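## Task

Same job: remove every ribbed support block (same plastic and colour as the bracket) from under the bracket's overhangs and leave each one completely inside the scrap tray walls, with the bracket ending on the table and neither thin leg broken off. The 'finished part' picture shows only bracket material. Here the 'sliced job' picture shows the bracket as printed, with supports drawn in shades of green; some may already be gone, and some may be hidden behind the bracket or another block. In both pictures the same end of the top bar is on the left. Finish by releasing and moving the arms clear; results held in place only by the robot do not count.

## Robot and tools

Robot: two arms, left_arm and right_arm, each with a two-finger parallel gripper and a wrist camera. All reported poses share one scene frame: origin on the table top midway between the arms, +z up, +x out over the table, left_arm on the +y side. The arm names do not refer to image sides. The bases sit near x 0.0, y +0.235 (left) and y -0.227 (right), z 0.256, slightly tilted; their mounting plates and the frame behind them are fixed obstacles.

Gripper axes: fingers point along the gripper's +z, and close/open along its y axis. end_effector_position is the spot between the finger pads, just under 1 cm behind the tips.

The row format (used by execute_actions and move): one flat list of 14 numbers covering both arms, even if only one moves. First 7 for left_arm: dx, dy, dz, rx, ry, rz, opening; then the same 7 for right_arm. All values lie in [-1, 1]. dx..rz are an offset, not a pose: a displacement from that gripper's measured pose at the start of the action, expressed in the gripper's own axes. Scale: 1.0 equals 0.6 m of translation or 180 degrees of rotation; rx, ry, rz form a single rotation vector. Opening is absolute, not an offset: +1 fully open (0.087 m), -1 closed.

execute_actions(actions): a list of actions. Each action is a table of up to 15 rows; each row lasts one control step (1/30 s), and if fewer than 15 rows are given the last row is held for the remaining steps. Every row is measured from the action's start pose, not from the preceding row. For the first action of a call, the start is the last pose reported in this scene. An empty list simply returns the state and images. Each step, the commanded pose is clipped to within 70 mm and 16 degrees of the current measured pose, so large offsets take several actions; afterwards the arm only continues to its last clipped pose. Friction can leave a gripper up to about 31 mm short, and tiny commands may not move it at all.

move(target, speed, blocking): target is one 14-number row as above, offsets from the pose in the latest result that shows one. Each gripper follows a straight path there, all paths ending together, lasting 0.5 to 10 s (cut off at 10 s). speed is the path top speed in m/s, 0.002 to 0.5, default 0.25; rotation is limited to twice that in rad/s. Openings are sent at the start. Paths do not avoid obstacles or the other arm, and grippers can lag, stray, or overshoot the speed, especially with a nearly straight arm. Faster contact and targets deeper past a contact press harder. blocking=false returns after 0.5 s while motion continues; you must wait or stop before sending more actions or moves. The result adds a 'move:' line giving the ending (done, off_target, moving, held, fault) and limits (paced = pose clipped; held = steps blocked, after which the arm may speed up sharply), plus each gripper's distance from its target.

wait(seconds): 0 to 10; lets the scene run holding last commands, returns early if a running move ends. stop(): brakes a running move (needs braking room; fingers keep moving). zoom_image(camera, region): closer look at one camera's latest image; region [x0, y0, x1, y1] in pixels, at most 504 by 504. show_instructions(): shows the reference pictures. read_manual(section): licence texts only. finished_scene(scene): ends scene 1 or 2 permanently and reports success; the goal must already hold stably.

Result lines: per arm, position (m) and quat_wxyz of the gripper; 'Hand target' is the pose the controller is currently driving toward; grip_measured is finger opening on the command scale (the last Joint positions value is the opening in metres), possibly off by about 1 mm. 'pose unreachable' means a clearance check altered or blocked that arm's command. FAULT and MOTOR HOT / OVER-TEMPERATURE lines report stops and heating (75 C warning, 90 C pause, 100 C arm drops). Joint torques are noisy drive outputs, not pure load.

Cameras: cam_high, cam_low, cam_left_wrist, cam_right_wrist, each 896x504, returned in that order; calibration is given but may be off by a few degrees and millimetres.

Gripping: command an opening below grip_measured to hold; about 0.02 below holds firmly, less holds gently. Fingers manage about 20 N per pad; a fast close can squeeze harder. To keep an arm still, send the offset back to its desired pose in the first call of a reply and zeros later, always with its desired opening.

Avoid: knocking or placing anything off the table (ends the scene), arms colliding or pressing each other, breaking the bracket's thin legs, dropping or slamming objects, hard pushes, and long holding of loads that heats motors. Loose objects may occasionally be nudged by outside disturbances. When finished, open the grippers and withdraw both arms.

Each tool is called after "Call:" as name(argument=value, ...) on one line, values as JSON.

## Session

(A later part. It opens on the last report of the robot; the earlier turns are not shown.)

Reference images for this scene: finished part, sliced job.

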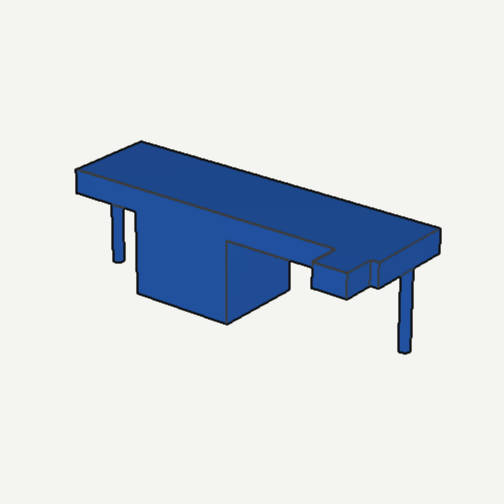

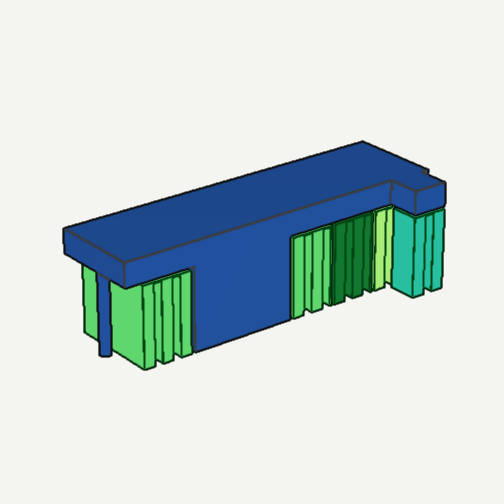

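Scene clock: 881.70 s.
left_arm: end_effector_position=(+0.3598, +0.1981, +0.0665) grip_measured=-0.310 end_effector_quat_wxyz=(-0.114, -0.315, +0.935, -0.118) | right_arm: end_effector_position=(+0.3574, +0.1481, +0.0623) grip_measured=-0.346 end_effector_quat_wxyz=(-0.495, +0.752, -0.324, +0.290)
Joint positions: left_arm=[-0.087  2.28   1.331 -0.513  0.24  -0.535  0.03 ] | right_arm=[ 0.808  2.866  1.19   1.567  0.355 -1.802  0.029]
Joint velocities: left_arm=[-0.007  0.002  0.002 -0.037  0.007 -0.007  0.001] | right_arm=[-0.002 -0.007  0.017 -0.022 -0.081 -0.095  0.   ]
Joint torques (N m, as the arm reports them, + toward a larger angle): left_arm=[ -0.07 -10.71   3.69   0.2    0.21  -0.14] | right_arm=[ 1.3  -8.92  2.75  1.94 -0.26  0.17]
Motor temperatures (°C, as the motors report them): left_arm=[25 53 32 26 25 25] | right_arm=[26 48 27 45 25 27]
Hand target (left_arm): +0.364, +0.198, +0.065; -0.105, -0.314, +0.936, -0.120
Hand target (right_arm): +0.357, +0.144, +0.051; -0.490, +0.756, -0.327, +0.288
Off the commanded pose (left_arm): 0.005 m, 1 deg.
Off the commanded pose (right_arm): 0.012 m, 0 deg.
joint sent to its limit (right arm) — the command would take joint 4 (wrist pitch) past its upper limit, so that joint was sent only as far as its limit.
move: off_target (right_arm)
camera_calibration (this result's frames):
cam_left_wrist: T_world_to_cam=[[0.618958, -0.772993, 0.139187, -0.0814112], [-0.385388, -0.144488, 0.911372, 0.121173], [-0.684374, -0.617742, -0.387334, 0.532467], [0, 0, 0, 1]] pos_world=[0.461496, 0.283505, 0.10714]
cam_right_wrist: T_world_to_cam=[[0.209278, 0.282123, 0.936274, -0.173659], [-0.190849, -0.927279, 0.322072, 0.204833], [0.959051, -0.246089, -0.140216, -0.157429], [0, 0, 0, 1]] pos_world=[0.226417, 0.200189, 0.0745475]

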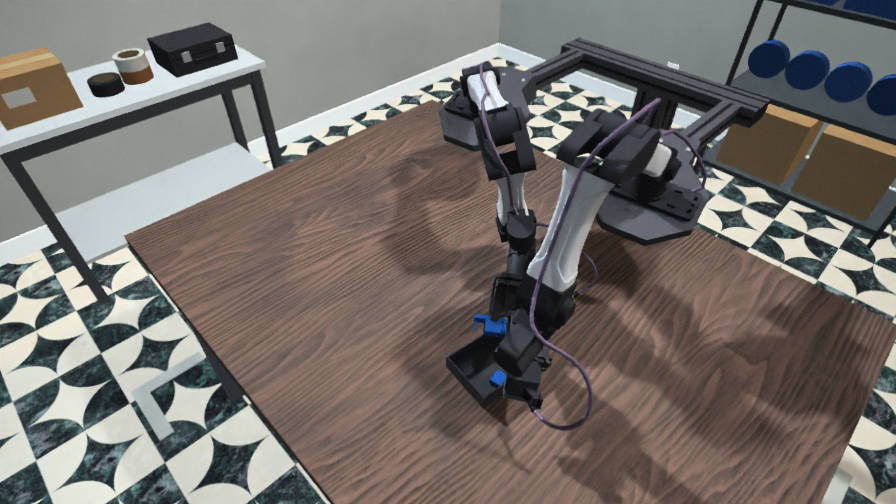

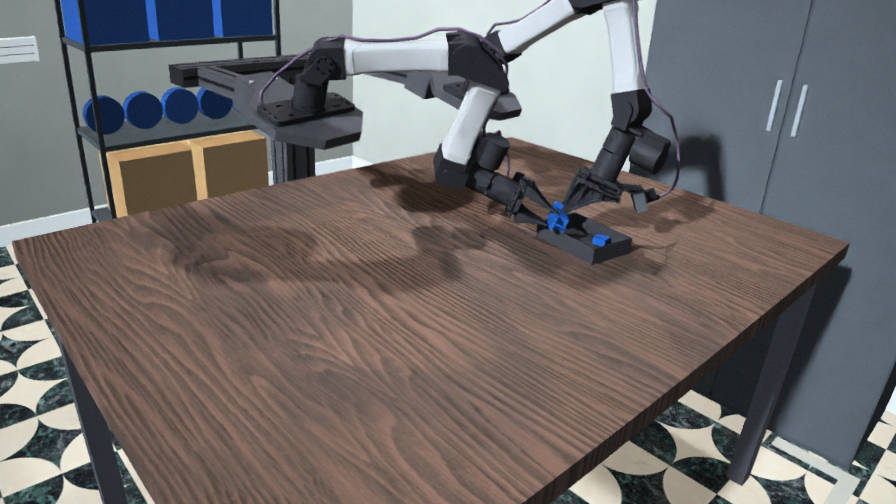

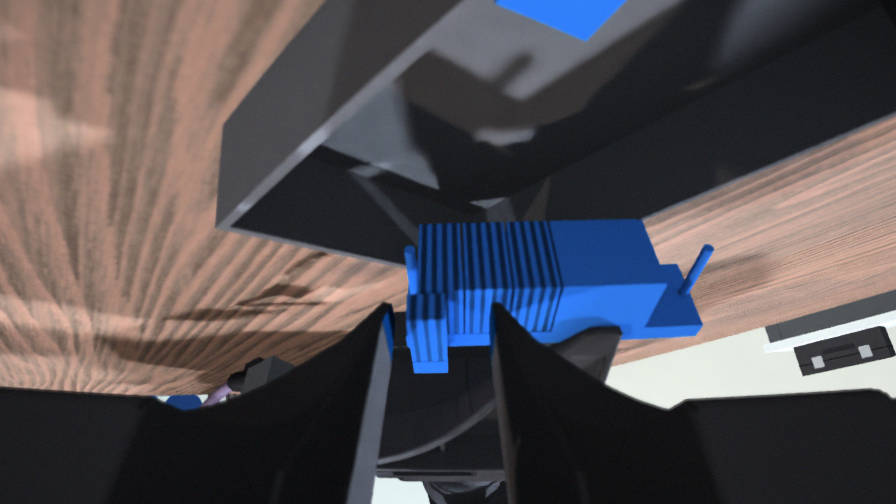

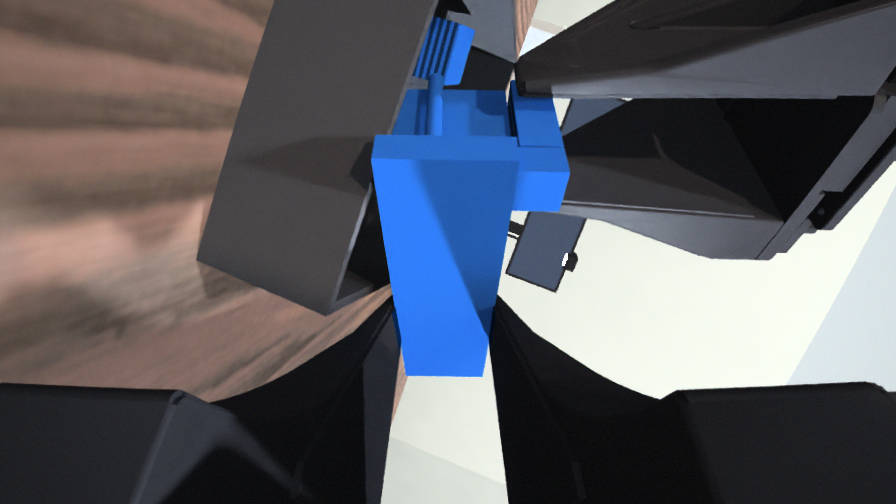

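Call:
move(target=[-0.0108,0.0127,-0.0037,0.0002,-0.0022,-0.0083,-0.31, 0.003,0.02,0.002,0,0,0,-0.40], speed=0.012)

Call:
zoom_image(camera="cam_left_wrist", region=[330, 170, 610, 370])

Scene clock: 894.33 s.
left_arm: end_effector_position=(+0.3603, +0.2043, +0.0659) grip_measured=-0.310 end_effector_quat_wxyz=(-0.113, -0.323, +0.932, -0.116) | right_arm: end_effector_position=(+0.3574, +0.1481, +0.0623) grip_measured=-0.346 end_effector_quat_wxyz=(-0.495, +0.752, -0.324, +0.290)
Joint positions: left_arm=[-0.07   2.28   1.331 -0.512  0.24  -0.535  0.03 ] | right_arm=[ 0.808  2.866  1.19   1.567  0.355 -1.802  0.029]
Joint velocities: left_arm=[-0.002 -0.007  0.007 -0.051 -0.081 -0.022 -0.001] | right_arm=[-0.017  0.012 -0.012  0.051  0.022  0.037  0.   ]
Joint torques (N m, as the arm reports them, + toward a larger angle): left_arm=[  1.19 -10.74   3.78   0.06   0.17  -0.16] | right_arm=[ 1.32 -8.93  2.67  1.97 -0.26  0.16]
Motor temperatures (°C, as the motors report them): left_arm=[25 54 32 26 25 25] | right_arm=[26 48 27 45 25 27]
Hand target (left_arm): +0.360, +0.208, +0.066; -0.112, -0.328, +0.931, -0.115
Hand target (right_arm): +0.357, +0.144, +0.051; -0.490, +0.756, -0.327, +0.288
Off the commanded pose (left_arm): 0.004 m, 1 deg.
Off the commanded pose (right_arm): 0.012 m, 0 deg.
joint sent to its limit (right arm) — the command would take joint 4 (wrist pitch) past its upper limit, so that joint was sent only as far as its limit.
move: off_target (right_arm)
camera_calibration (this result's frames):
cam_left_wrist: T_world_to_cam=[[0.631126, -0.763756, 0.13549, -0.0828774], [-0.382728, -0.154687, 0.910819, 0.123952], [-0.674685, -0.626697, -0.389937, 0.534929], [0, 0, 0, 1]] pos_world=[0.460654, 0.291114, 0.10692]
cam_right_wrist: T_world_to_cam=[[0.209278, 0.282123, 0.936274, -0.173659], [-0.190849, -0.927279, 0.322072, 0.204833], [0.959051, -0.246089, -0.140216, -0.157429], [0, 0, 0, 1]] pos_world=[0.226417, 0.200189, 0.0745475]

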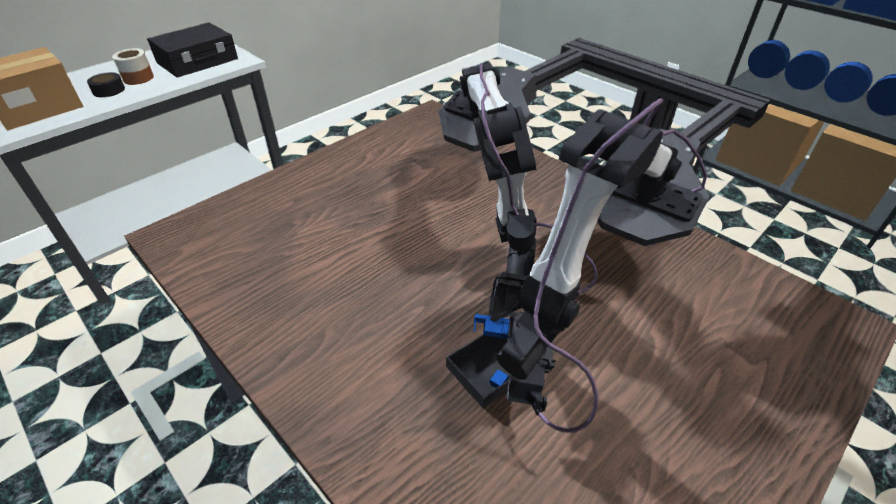

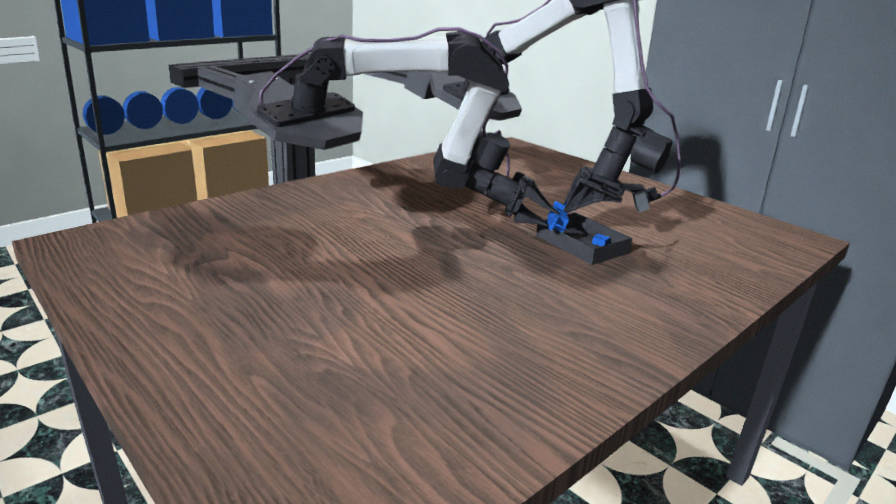

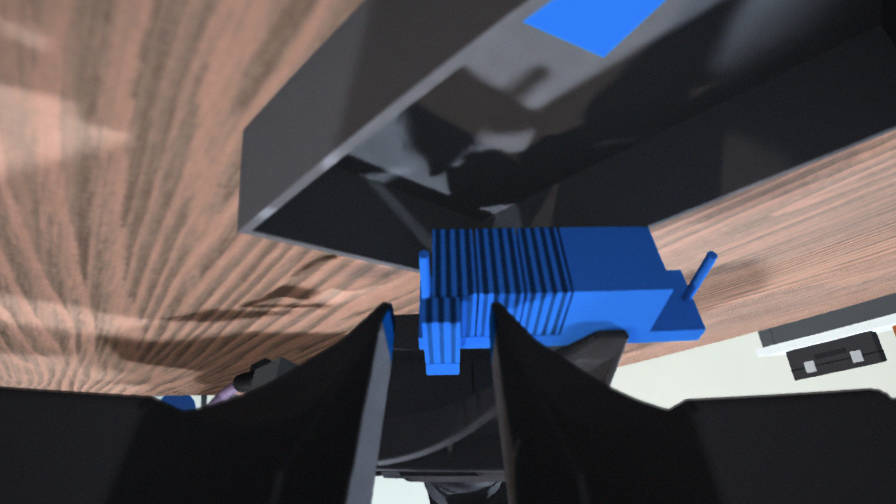

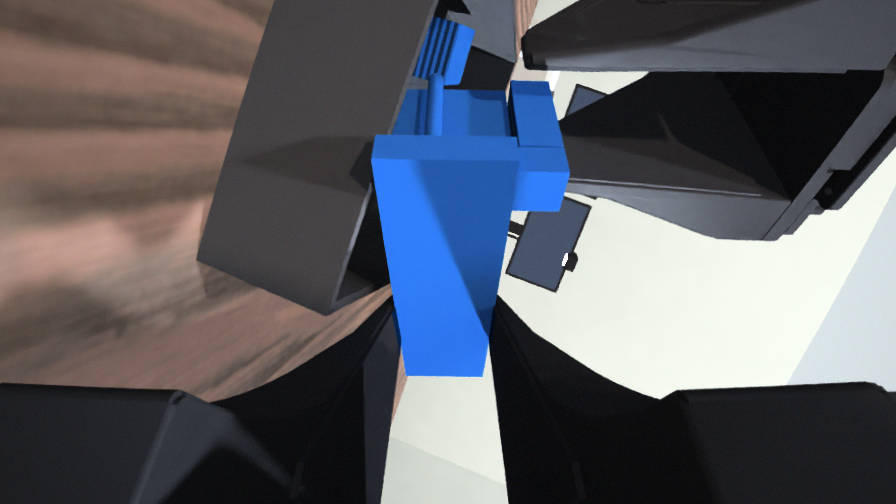

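Region (330, 170, 610, 370) of cam_left_wrist's 896x504 image, scaled by 1.800, with more detail than that image has; it fills the top 360 rows of this view, and the rest is white.

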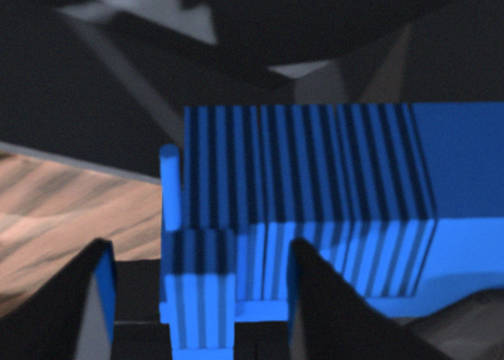

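Centered on T. Close the fingers gradually.

Call:
execute_actions(actions=[[[0,0,0,0,0,0,-0.34, 0.003,0.02,0.002,0,0,0,-0.40],[0,0,0,0,0,0,-0.37, 0.003,0.02,0.002,0,0,0,-0.40],[0,0,0,0,0,0,-0.40, 0.003,0.02,0.002,0,0,0,-0.40],[0,0,0,0,0,0,-0.43, 0.003,0.02,0.002,0,0,0,-0.40],[0,0,0,0,0,0,-0.46, 0.003,0.02,0.002,0,0,0,-0.40],[0,0,0,0,0,0,-0.49, 0.003,0.02,0.002,0,0,0,-0.40],[0,0,0,0,0,0,-0.52, 0.003,0.02,0.002,0,0,0,-0.40],[0,0,0,0,0,0,-0.55, 0.003,0.02,0.002,0,0,0,-0.40],[0,0,0,0,0,0,-0.58, 0.003,0.02,0.002,0,0,0,-0.40],[0,0,0,0,0,0,-0.61, 0.003,0.02,0.002,0,0,0,-0.40],[0,0,0,0,0,0,-0.64, 0.003,0.02,0.002,0,0,0,-0.40],[0,0,0,0,0,0,-0.66, 0.003,0.02,0.002,0,0,0,-0.40],[0,0,0,0,0,0,-0.68, 0.003,0.02,0.002,0,0,0,-0.40],[0,0,0,0,0,0,-0.69, 0.003,0.02,0.002,0,0,0,-0.40],[0,0,0,0,0,0,-0.70, 0.003,0.02,0.002,0,0,0,-0.40]],[[0,0,0,0,0,0,-0.71, 0.003,0.02,0.002,0,0,0,-0.40],[0,0,0,0,0,0,-0.72, 0.003,0.02,0.002,0,0,0,-0.40],[0,0,0,0,0,0,-0.73, 0.003,0.02,0.002,0,0,0,-0.40],[0,0,0,0,0,0,-0.74, 0.003,0.02,0.002,0,0,0,-0.40],[0,0,0,0,0,0,-0.75, 0.003,0.02,0.002,0,0,0,-0.40],[0,0,0,0,0,0,-0.76, 0.003,0.02,0.002,0,0,0,-0.40],[0,0,0,0,0,0,-0.77, 0.003,0.02,0.002,0,0,0,-0.40],[0,0,0,0,0,0,-0.78, 0.003,0.02,0.002,0,0,0,-0.40],[0,0,0,0,0,0,-0.79, 0.003,0.02,0.002,0,0,0,-0.40],[0,0,0,0,0,0,-0.80, 0.003,0.02,0.002,0,0,0,-0.40],[0,0,0,0,0,0,-0.81, 0.003,0.02,0.002,0,0,0,-0.40],[0,0,0,0,0,0,-0.82, 0.003,0.02,0.002,0,0,0,-0.40]]])

Call:
zoom_image(camera="cam_right_wrist", region=[400, 30, 700, 260])

Scene clock: 903.13 s.
left_arm: end_effector_position=(+0.3603, +0.2043, +0.0659) grip_measured=-0.773 end_effector_quat_wxyz=(-0.113, -0.323, +0.932, -0.116) | right_arm: end_effector_position=(+0.3574, +0.1481, +0.0623) grip_measured=-0.346 end_effector_quat_wxyz=(-0.495, +0.752, -0.324, +0.290)
Joint positions: left_arm=[-0.07   2.28   1.331 -0.512  0.24  -0.535  0.01 ] | right_arm=[ 0.808  2.866  1.19   1.567  0.355 -1.802  0.029]
Joint velocities: left_arm=[ 0.002 -0.027 -0.002  0.066 -0.037 -0.022 -0.   ] | right_arm=[ 0.002  0.002  0.002 -0.007 -0.022  0.051 -0.001]
Joint torques (N m, as the arm reports them, + toward a larger angle): left_arm=[  0.03 -10.74   3.56   0.04   0.18  -0.15] | right_arm=[ 1.36 -8.84  2.8   1.97 -0.26  0.14]
Motor temperatures (°C, as the motors report them): left_arm=[25 55 32 26 25 25] | right_arm=[26 48 27 45 25 27]
Hand target (left_arm): +0.360, +0.204, +0.066; -0.113, -0.323, +0.932, -0.116
Hand target (right_arm): +0.357, +0.144, +0.051; -0.490, +0.756, -0.327, +0.288
Off the commanded pose (left_arm): 0.000 m, 0 deg.
Off the commanded pose (right_arm): 0.012 m, 0 deg.
joint sent to its limit (right arm) — the command would take joint 4 (wrist pitch) past its upper limit, so that joint was sent only as far as its limit.
camera_calibration (this result's frames):
cam_left_wrist: T_world_to_cam=[[0.631126, -0.763756, 0.13549, -0.0828774], [-0.382728, -0.154687, 0.910819, 0.123952], [-0.674685, -0.626697, -0.389937, 0.534929], [0, 0, 0, 1]] pos_world=[0.460654, 0.291114, 0.10692]
cam_right_wrist: T_world_to_cam=[[0.209513, 0.281825, 0.936311, -0.173685], [-0.190901, -0.927347, 0.321844, 0.204875], [0.95899, -0.246173, -0.140491, -0.157377], [0, 0, 0, 1]] pos_world=[0.226424, 0.200197, 0.0745755]

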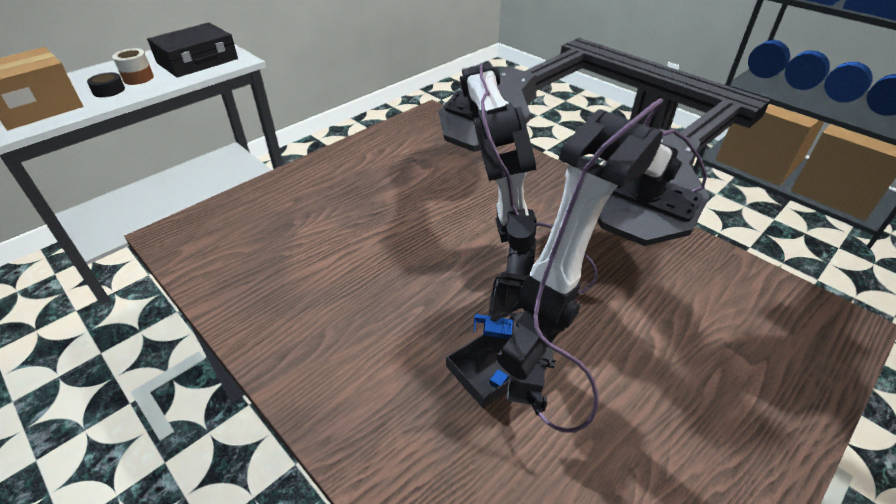

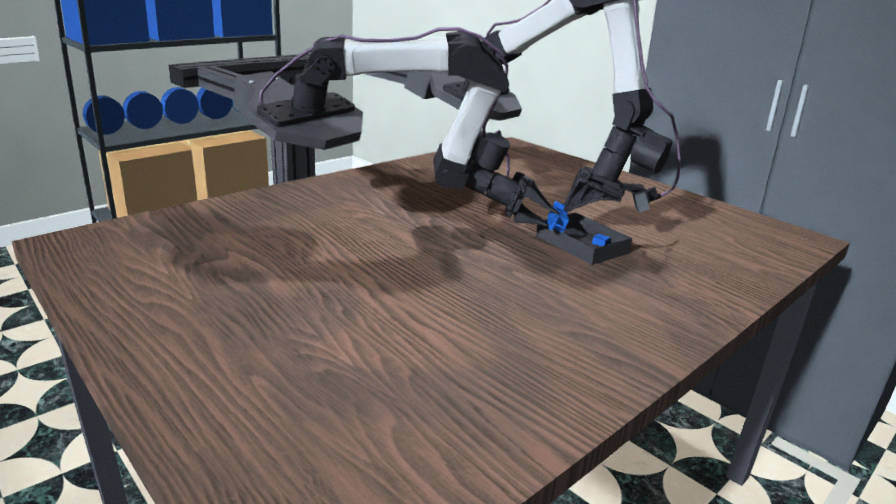

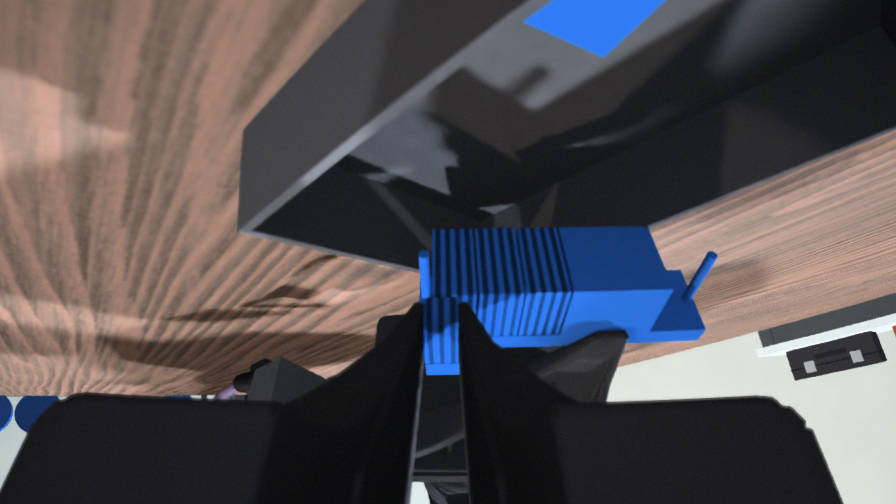

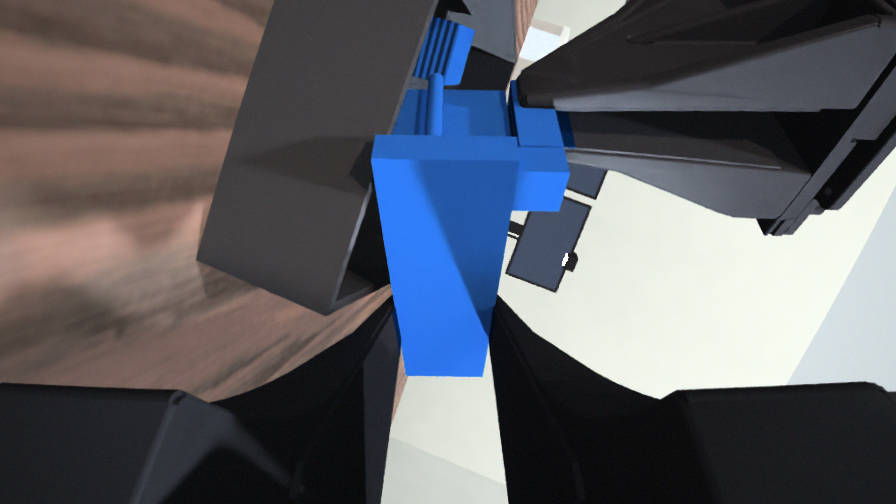

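Region (400, 30, 700, 260) of cam_right_wrist's 896x504 image, scaled by 1.680, with more detail than that image has; it fills the top 386 rows of this view, and the rest is white.

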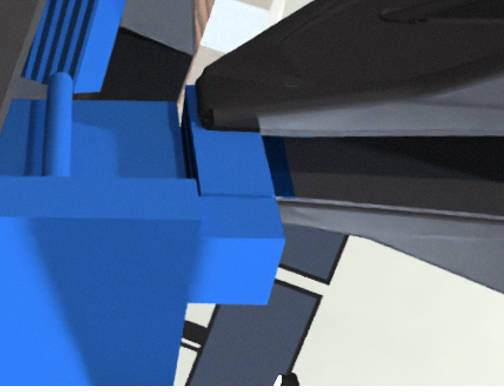

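Call:
move(target=[0,0.0025,0,0,0,-0.0255,-0.82, 0.003,0.02,0.002,0,0,0,-0.40], speed=0.02)

Scene clock: 915.33 s.
left_arm: end_effector_position=(+0.3608, +0.2039, +0.0659) grip_measured=-0.773 end_effector_quat_wxyz=(-0.116, -0.345, +0.925, -0.110) | right_arm: end_effector_position=(+0.3579, +0.1476, +0.0622) grip_measured=-0.346 end_effector_quat_wxyz=(-0.495, +0.752, -0.325, +0.290)
Joint positions: left_arm=[-0.07   2.28   1.331 -0.514  0.233 -0.582  0.01 ] | right_arm=[ 0.806  2.866  1.19   1.567  0.355 -1.801  0.029]
Joint velocities: left_arm=[-0.002 -0.007 -0.002 -0.037 -0.007  0.007  0.   ] | right_arm=[ 0.002 -0.007 -0.012  0.022  0.037 -0.081 -0.   ]
Joint torques (N m, as the arm reports them, + toward a larger angle): left_arm=[  1.03 -11.     2.54   0.12   0.25  -0.35] | right_arm=[ 1.38 -8.91  2.81  1.95 -0.28  0.15]
Motor temperatures (°C, as the motors report them): left_arm=[25 57 32 26 25 25] | right_arm=[26 48 27 45 25 27]
Hand target (left_arm): +0.359, +0.206, +0.066; -0.117, -0.360, +0.919, -0.111
Hand target (right_arm): +0.357, +0.144, +0.051; -0.490, +0.756, -0.327, +0.288
Off the commanded pose (left_arm): 0.002 m, 2 deg.
Off the commanded pose (right_arm): 0.012 m, 0 deg.
joint sent to its limit (right arm) — the command would take joint 4 (wrist pitch) past its upper limit, so that joint was sent only as far as its limit.
move: off_target (right_arm)
camera_calibration (this result's frames):
cam_left_wrist: T_world_to_cam=[[0.665874, -0.737185, 0.114765, -0.100082], [-0.360243, -0.182989, 0.914735, 0.121548], [-0.653328, -0.650441, -0.387414, 0.532009], [0, 0, 0, 1]] pos_world=[0.458005, 0.294503, 0.106409]
cam_right_wrist: T_world_to_cam=[[0.210386, 0.281389, 0.936247, -0.173729], [-0.192723, -0.92695, 0.321902, 0.20506], [0.958434, -0.24816, -0.140787, -0.157473], [0, 0, 0, 1]] pos_world=[0.226998, 0.199887, 0.0744739]

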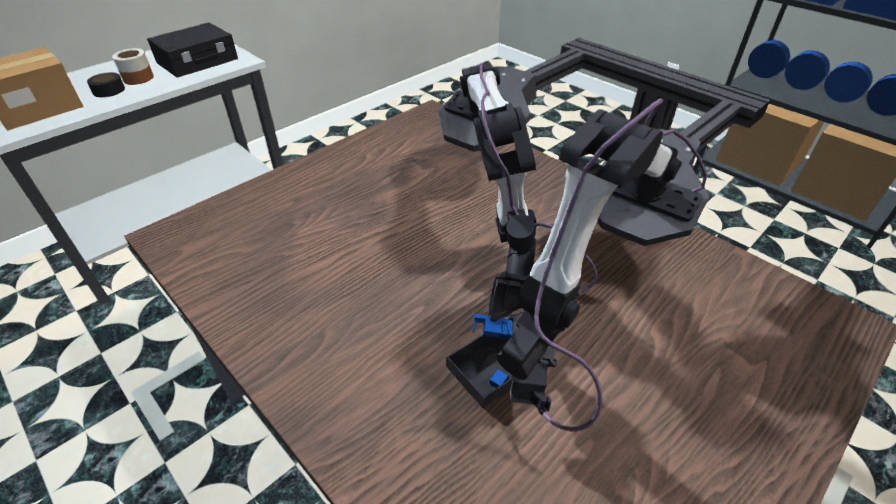

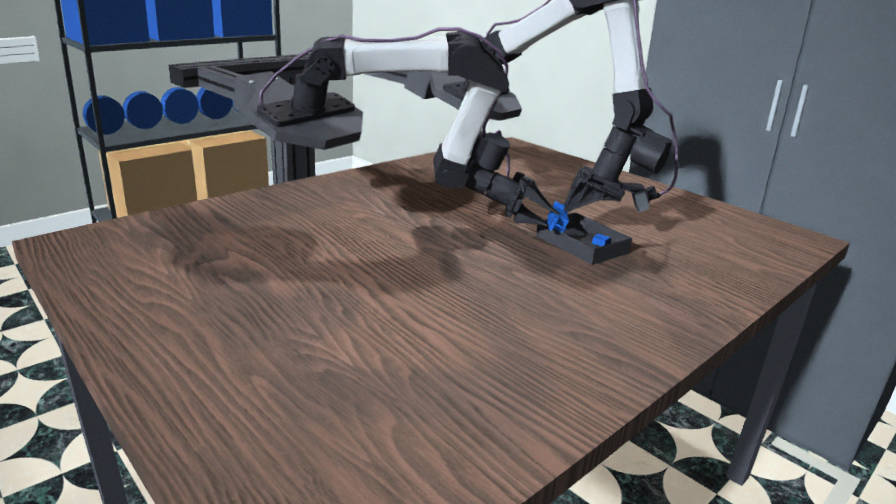

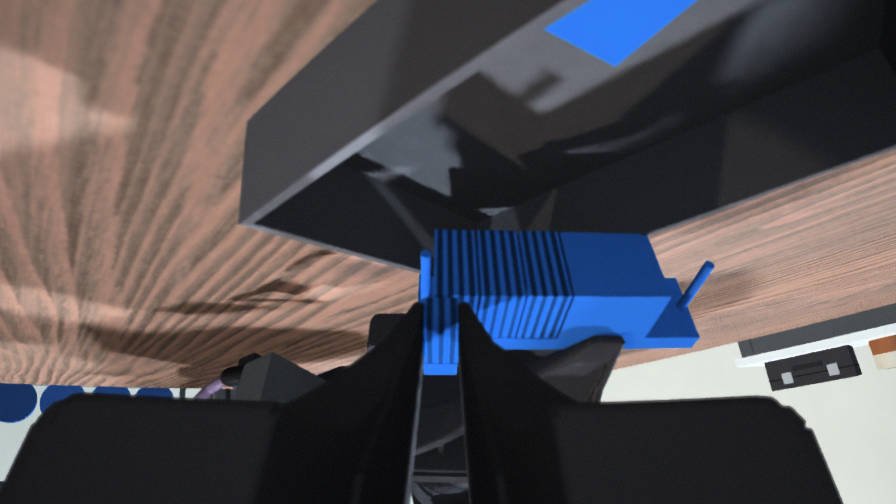

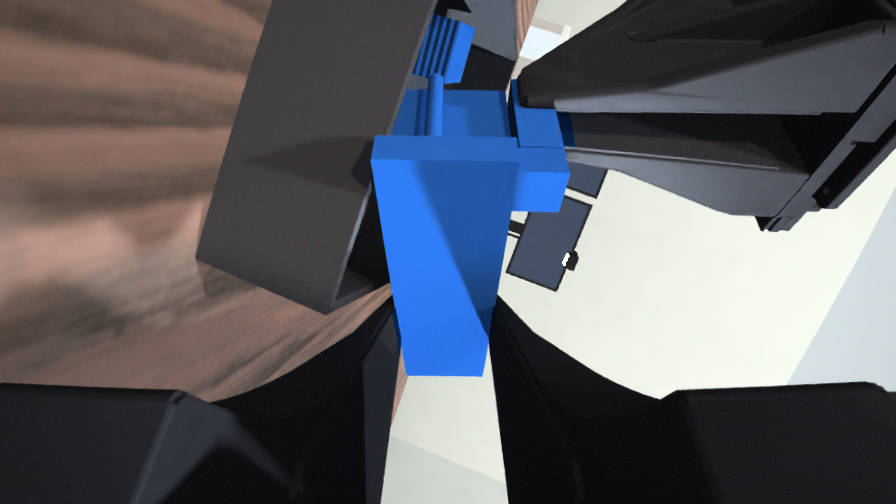

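Call:
move(target=[0,0.004,0,0,0,-0.035,-0.82, 0.003,0.02,0.002,0,0,0,-0.40], speed=0.02)

Call:
zoom_image(camera="cam_right_wrist", region=[400, 30, 700, 260])

Scene clock: 920.70 s.
left_arm: end_effector_position=(+0.3622, +0.2023, +0.0661) grip_measured=-0.773 end_effector_quat_wxyz=(-0.121, -0.385, +0.909, -0.101) | right_arm: end_effector_position=(+0.3578, +0.1476, +0.0622) grip_measured=-0.346 end_effector_quat_wxyz=(-0.495, +0.752, -0.325, +0.290)
Joint positions: left_arm=[-0.07   2.28   1.331 -0.518  0.226 -0.67   0.01 ] | right_arm=[ 0.806  2.866  1.19   1.567  0.355 -1.801  0.029]
Joint velocities: left_arm=[-0.002 -0.012 -0.007 -0.051 -0.051  0.037  0.   ] | right_arm=[-0.002 -0.002 -0.002  0.022 -0.066 -0.022 -0.   ]
Joint torques (N m, as the arm reports them, + toward a larger angle): left_arm=[  1.47 -11.13   1.74   0.17   0.24  -0.23] | right_arm=[ 1.42 -8.87  2.77  1.95 -0.25  0.15]
Motor temperatures (°C, as the motors report them): left_arm=[25 57 32 26 25 25] | right_arm=[26 48 27 45 25 27]
Hand target (left_arm): +0.359, +0.206, +0.066; -0.122, -0.395, +0.905, -0.103
Hand target (right_arm): +0.358, +0.143, +0.051; -0.489, +0.755, -0.328, +0.288
Off the commanded pose (left_arm): 0.005 m, 1 deg.
Off the commanded pose (right_arm): 0.012 m, 0 deg.
joint sent to its limit (right arm) — the command would take joint 4 (wrist pitch) past its upper limit, so that joint was sent only as far as its limit.
move: off_target (right_arm)
camera_calibration (this result's frames):
cam_left_wrist: T_world_to_cam=[[0.726956, -0.681882, 0.0810673, -0.133285], [-0.316359, -0.22779, 0.920885, 0.114299], [-0.609468, -0.695089, -0.381313, 0.524705], [0, 0, 0, 1]] pos_world=[0.452843, 0.299868, 0.105626]
cam_right_wrist: T_world_to_cam=[[0.210326, 0.281343, 0.936274, -0.173717], [-0.192378, -0.927061, 0.321791, 0.205013], [0.958516, -0.2478, -0.140861, -0.157511], [0, 0, 0, 1]] pos_world=[0.226954, 0.199903, 0.0744878]

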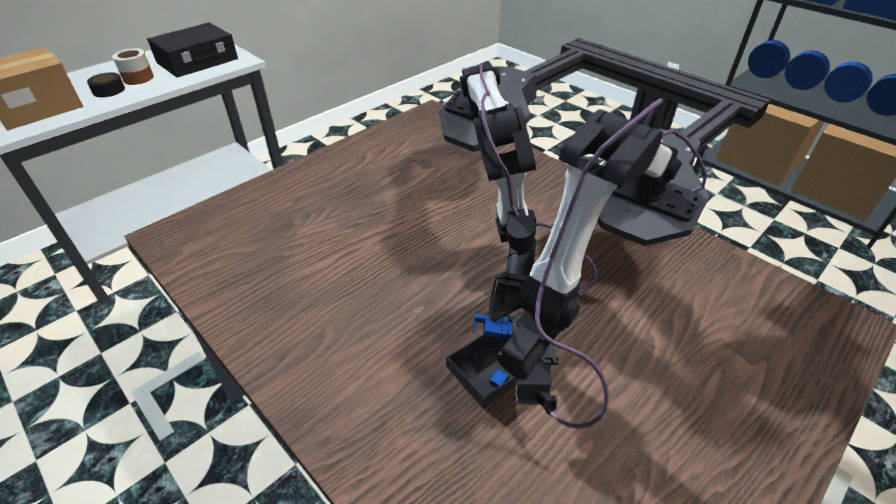

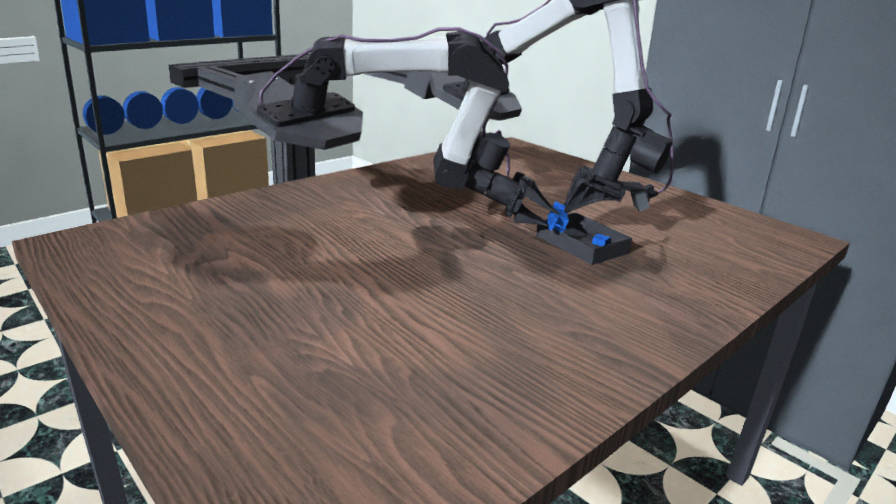

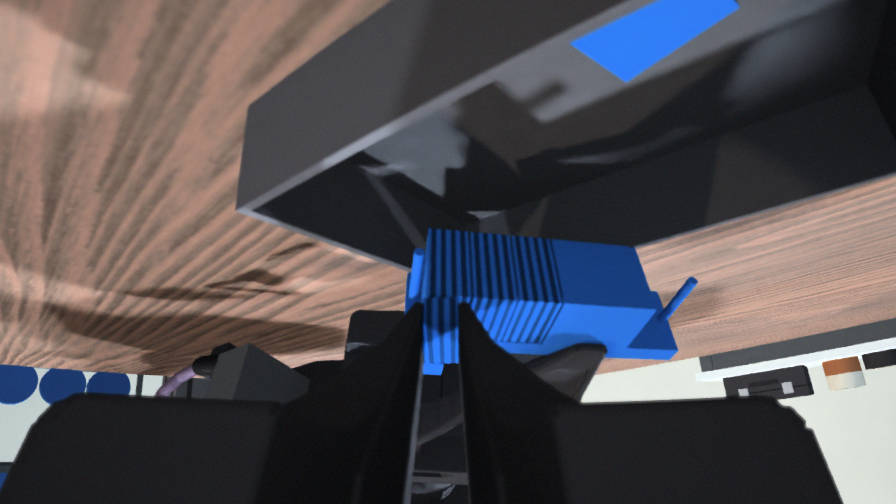

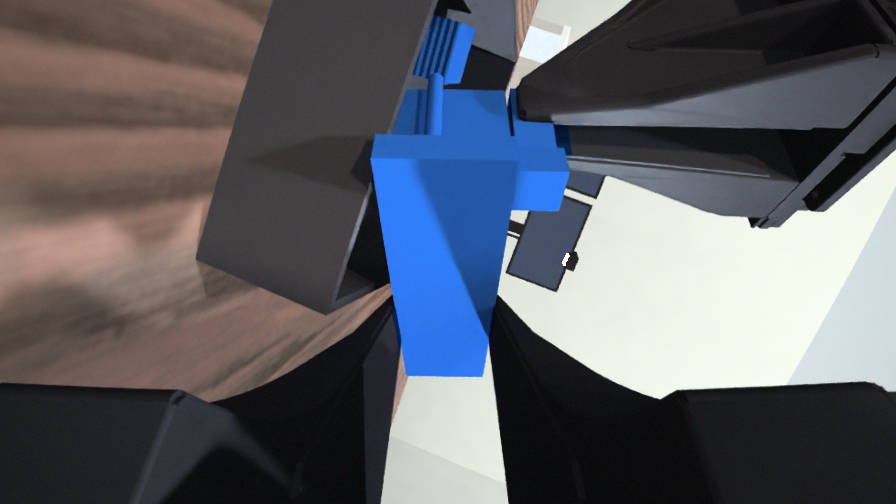

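Region (400, 30, 700, 260) of cam_right_wrist's 896x504 image, scaled by 1.680, with more detail than that image has; it fills the top 386 rows of this view, and the rest is white.

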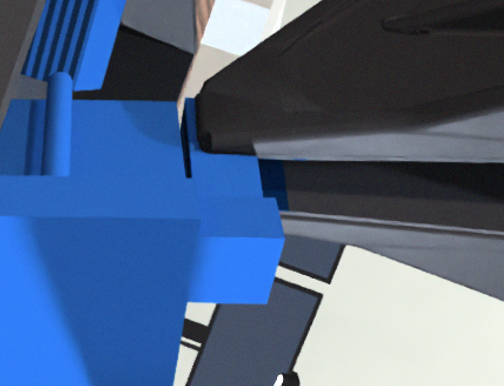

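Call:
execute_actions(actions=[])

Scene clock: 931.07 s.
left_arm: end_effector_position=(+0.3622, +0.2023, +0.0661) grip_measured=-0.773 end_effector_quat_wxyz=(-0.121, -0.386, +0.909, -0.101) | right_arm: end_effector_position=(+0.3578, +0.1476, +0.0622) grip_measured=-0.346 end_effector_quat_wxyz=(-0.495, +0.752, -0.325, +0.290)
Joint positions: left_arm=[-0.07   2.28   1.331 -0.518  0.226 -0.671  0.01 ] | right_arm=[ 0.806  2.866  1.19   1.567  0.355 -1.801  0.029]
Joint velocities: left_arm=[ 0.007 -0.007 -0.007 -0.11   0.022 -0.037 -0.001] | right_arm=[ 0.007 -0.012 -0.007  0.007 -0.022 -0.051 -0.001]
Joint torques (N m, as the arm reports them, + toward a larger angle): left_arm=[  1.55 -11.12   1.75   0.17   0.24  -0.22] | right_arm=[ 1.32 -8.96  2.71  1.97 -0.27  0.15]
Motor temperatures (°C, as the motors report them): left_arm=[25 58 32 26 25 25] | right_arm=[26 48 27 45 25 27]
Hand target (left_arm): +0.359, +0.206, +0.066; -0.122, -0.395, +0.905, -0.103
Hand target (right_arm): +0.358, +0.143, +0.051; -0.489, +0.755, -0.328, +0.288
Off the commanded pose (left_arm): 0.005 m, 1 deg.
Off the commanded pose (right_arm): 0.012 m, 0 deg.
camera_calibration (this result's frames):
cam_left_wrist: T_world_to_cam=[[0.727723, -0.681104, 0.0807254, -0.133746], [-0.31582, -0.228284, 0.920948, 0.114199], [-0.608833, -0.695689, -0.381234, 0.524591], [0, 0, 0, 1]] pos_world=[0.452784, 0.299927, 0.105617]
cam_right_wrist: T_world_to_cam=[[0.210326, 0.281343, 0.936274, -0.173717], [-0.192378, -0.927061, 0.321791, 0.205013], [0.958516, -0.2478, -0.140861, -0.157511], [0, 0, 0, 1]] pos_world=[0.226954, 0.199903, 0.0744878]

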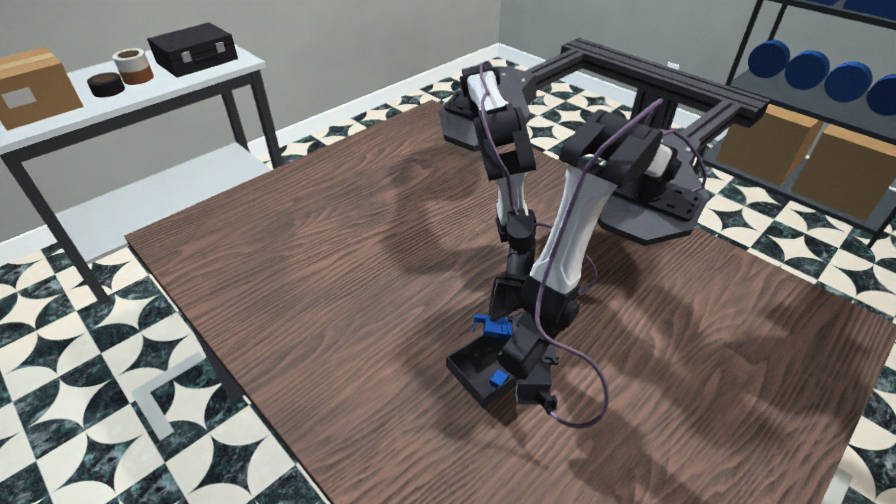

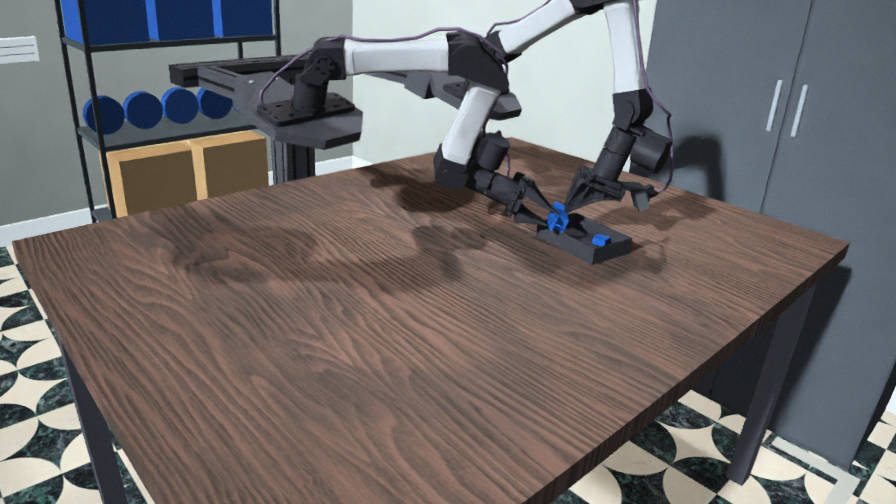

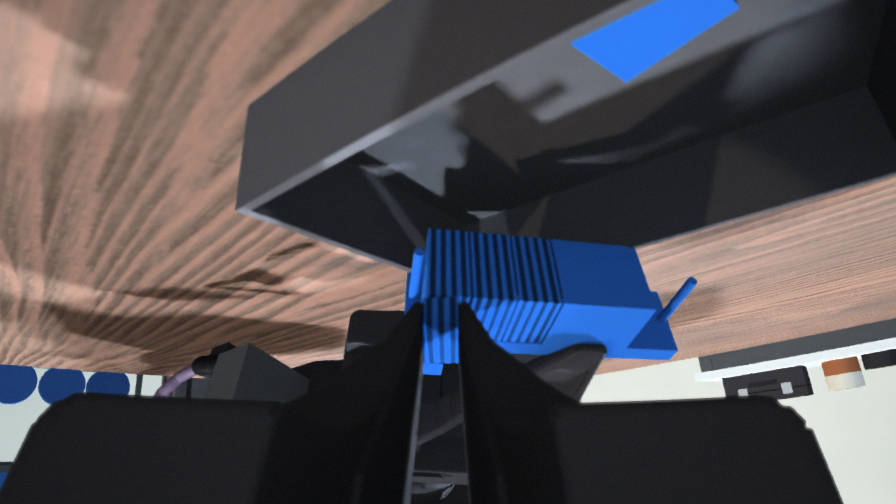

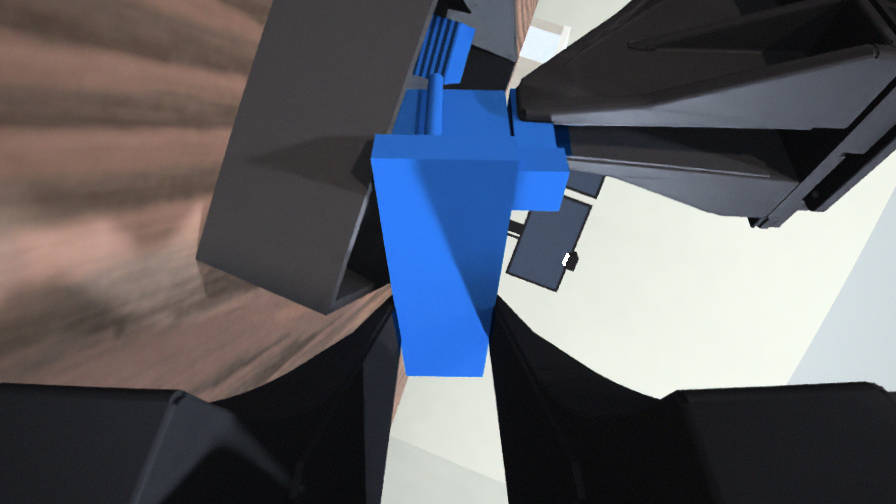

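Call:
move(target=[0,0,-0.055,0,0,0,-0.82, 0.003,0.02,0.002,0,0,0,-0.40], speed=0.04)

Scene clock: 933.50 s.
left_arm: end_effector_position=(+0.3648, +0.2074, +0.0922) grip_measured=-0.773 end_effector_quat_wxyz=(-0.122, -0.384, +0.910, -0.100) | right_arm: end_effector_position=(+0.3578, +0.1476, +0.0622) grip_measured=-0.346 end_effector_quat_wxyz=(-0.495, +0.752, -0.325, +0.290)
Joint positions: left_arm=[-0.061  2.208  1.331 -0.595  0.226 -0.658  0.01 ] | right_arm=[ 0.806  2.866  1.19   1.567  0.355 -1.801  0.029]
Joint velocities: left_arm=[ 0.002 -0.007 -0.007  0.051  0.037  0.051 -0.001] | right_arm=[-0.002 -0.007 -0.007  0.037  0.037 -0.037 -0.001]
Joint torques (N m, as the arm reports them, + toward a larger angle): left_arm=[  1.15 -11.43   4.98  -0.15   0.17  -0.11] | right_arm=[ 1.35 -8.91  2.74  1.96 -0.25  0.14]
Motor temperatures (°C, as the motors report them): left_arm=[25 58 32 26 25 25] | right_arm=[26 48 27 45 25 27]
Hand target (left_arm): +0.367, +0.212, +0.098; -0.121, -0.386, +0.909, -0.101
Hand target (right_arm): +0.358, +0.143, +0.051; -0.489, +0.755, -0.328, +0.288
Off the commanded pose (left_arm): 0.007 m, 0 deg.
Off the commanded pose (right_arm): 0.012 m, 0 deg.
joint sent to its limit (right arm) — the command would take joint 4 (wrist pitch) past its upper limit, so that joint was sent only as far as its limit.
move: off_target (right_arm)
camera_calibration (this result's frames):
cam_left_wrist: T_world_to_cam=[[0.724793, -0.684306, 0.0800057, -0.132416], [-0.315925, -0.226908, 0.921252, 0.0918143], [-0.612264, -0.692992, -0.38065, 0.540285], [0, 0, 0, 1]] pos_world=[0.455778, 0.304634, 0.13167]
cam_right_wrist: T_world_to_cam=[[0.210326, 0.281343, 0.936274, -0.173717], [-0.192378, -0.927061, 0.321791, 0.205013], [0.958516, -0.2478, -0.140861, -0.157511], [0, 0, 0, 1]] pos_world=[0.226954, 0.199903, 0.0744878]

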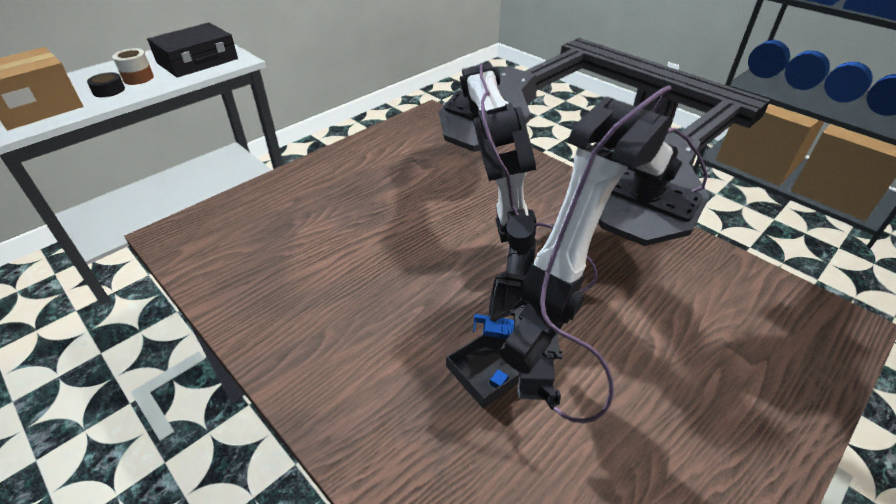

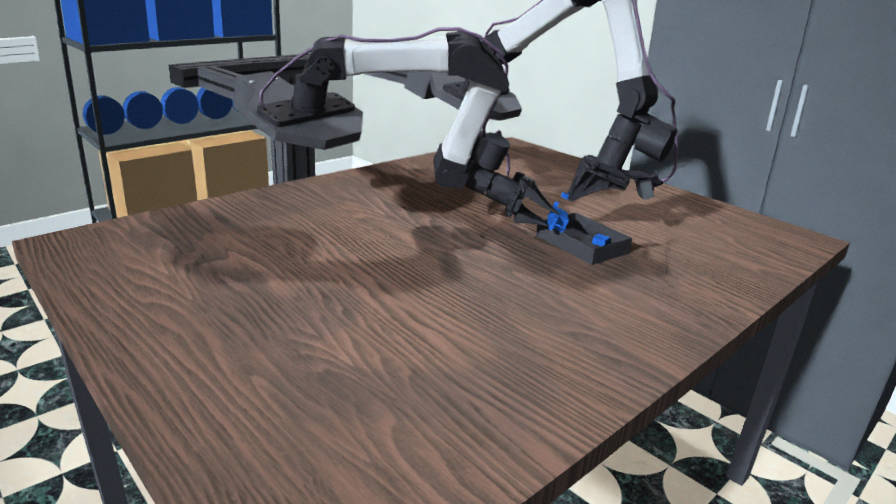

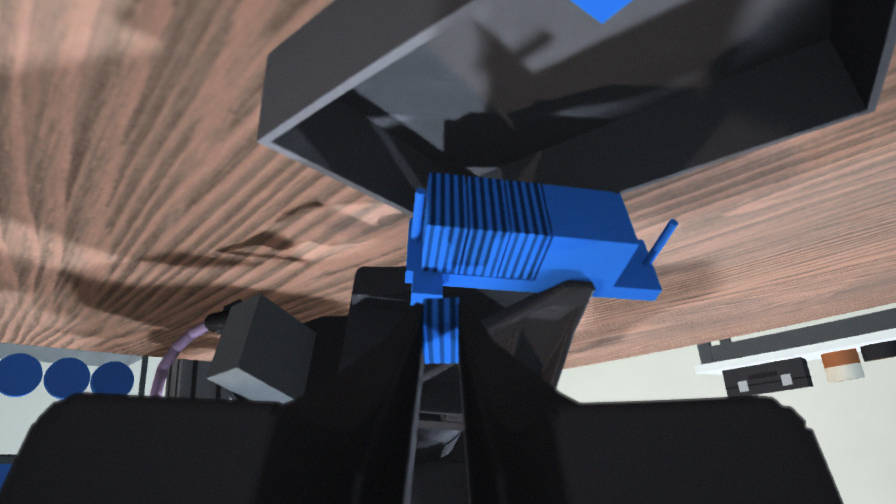

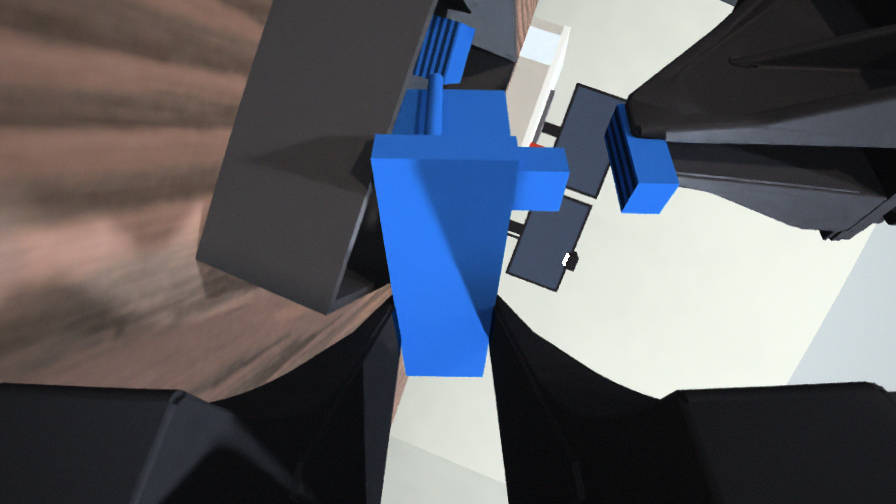

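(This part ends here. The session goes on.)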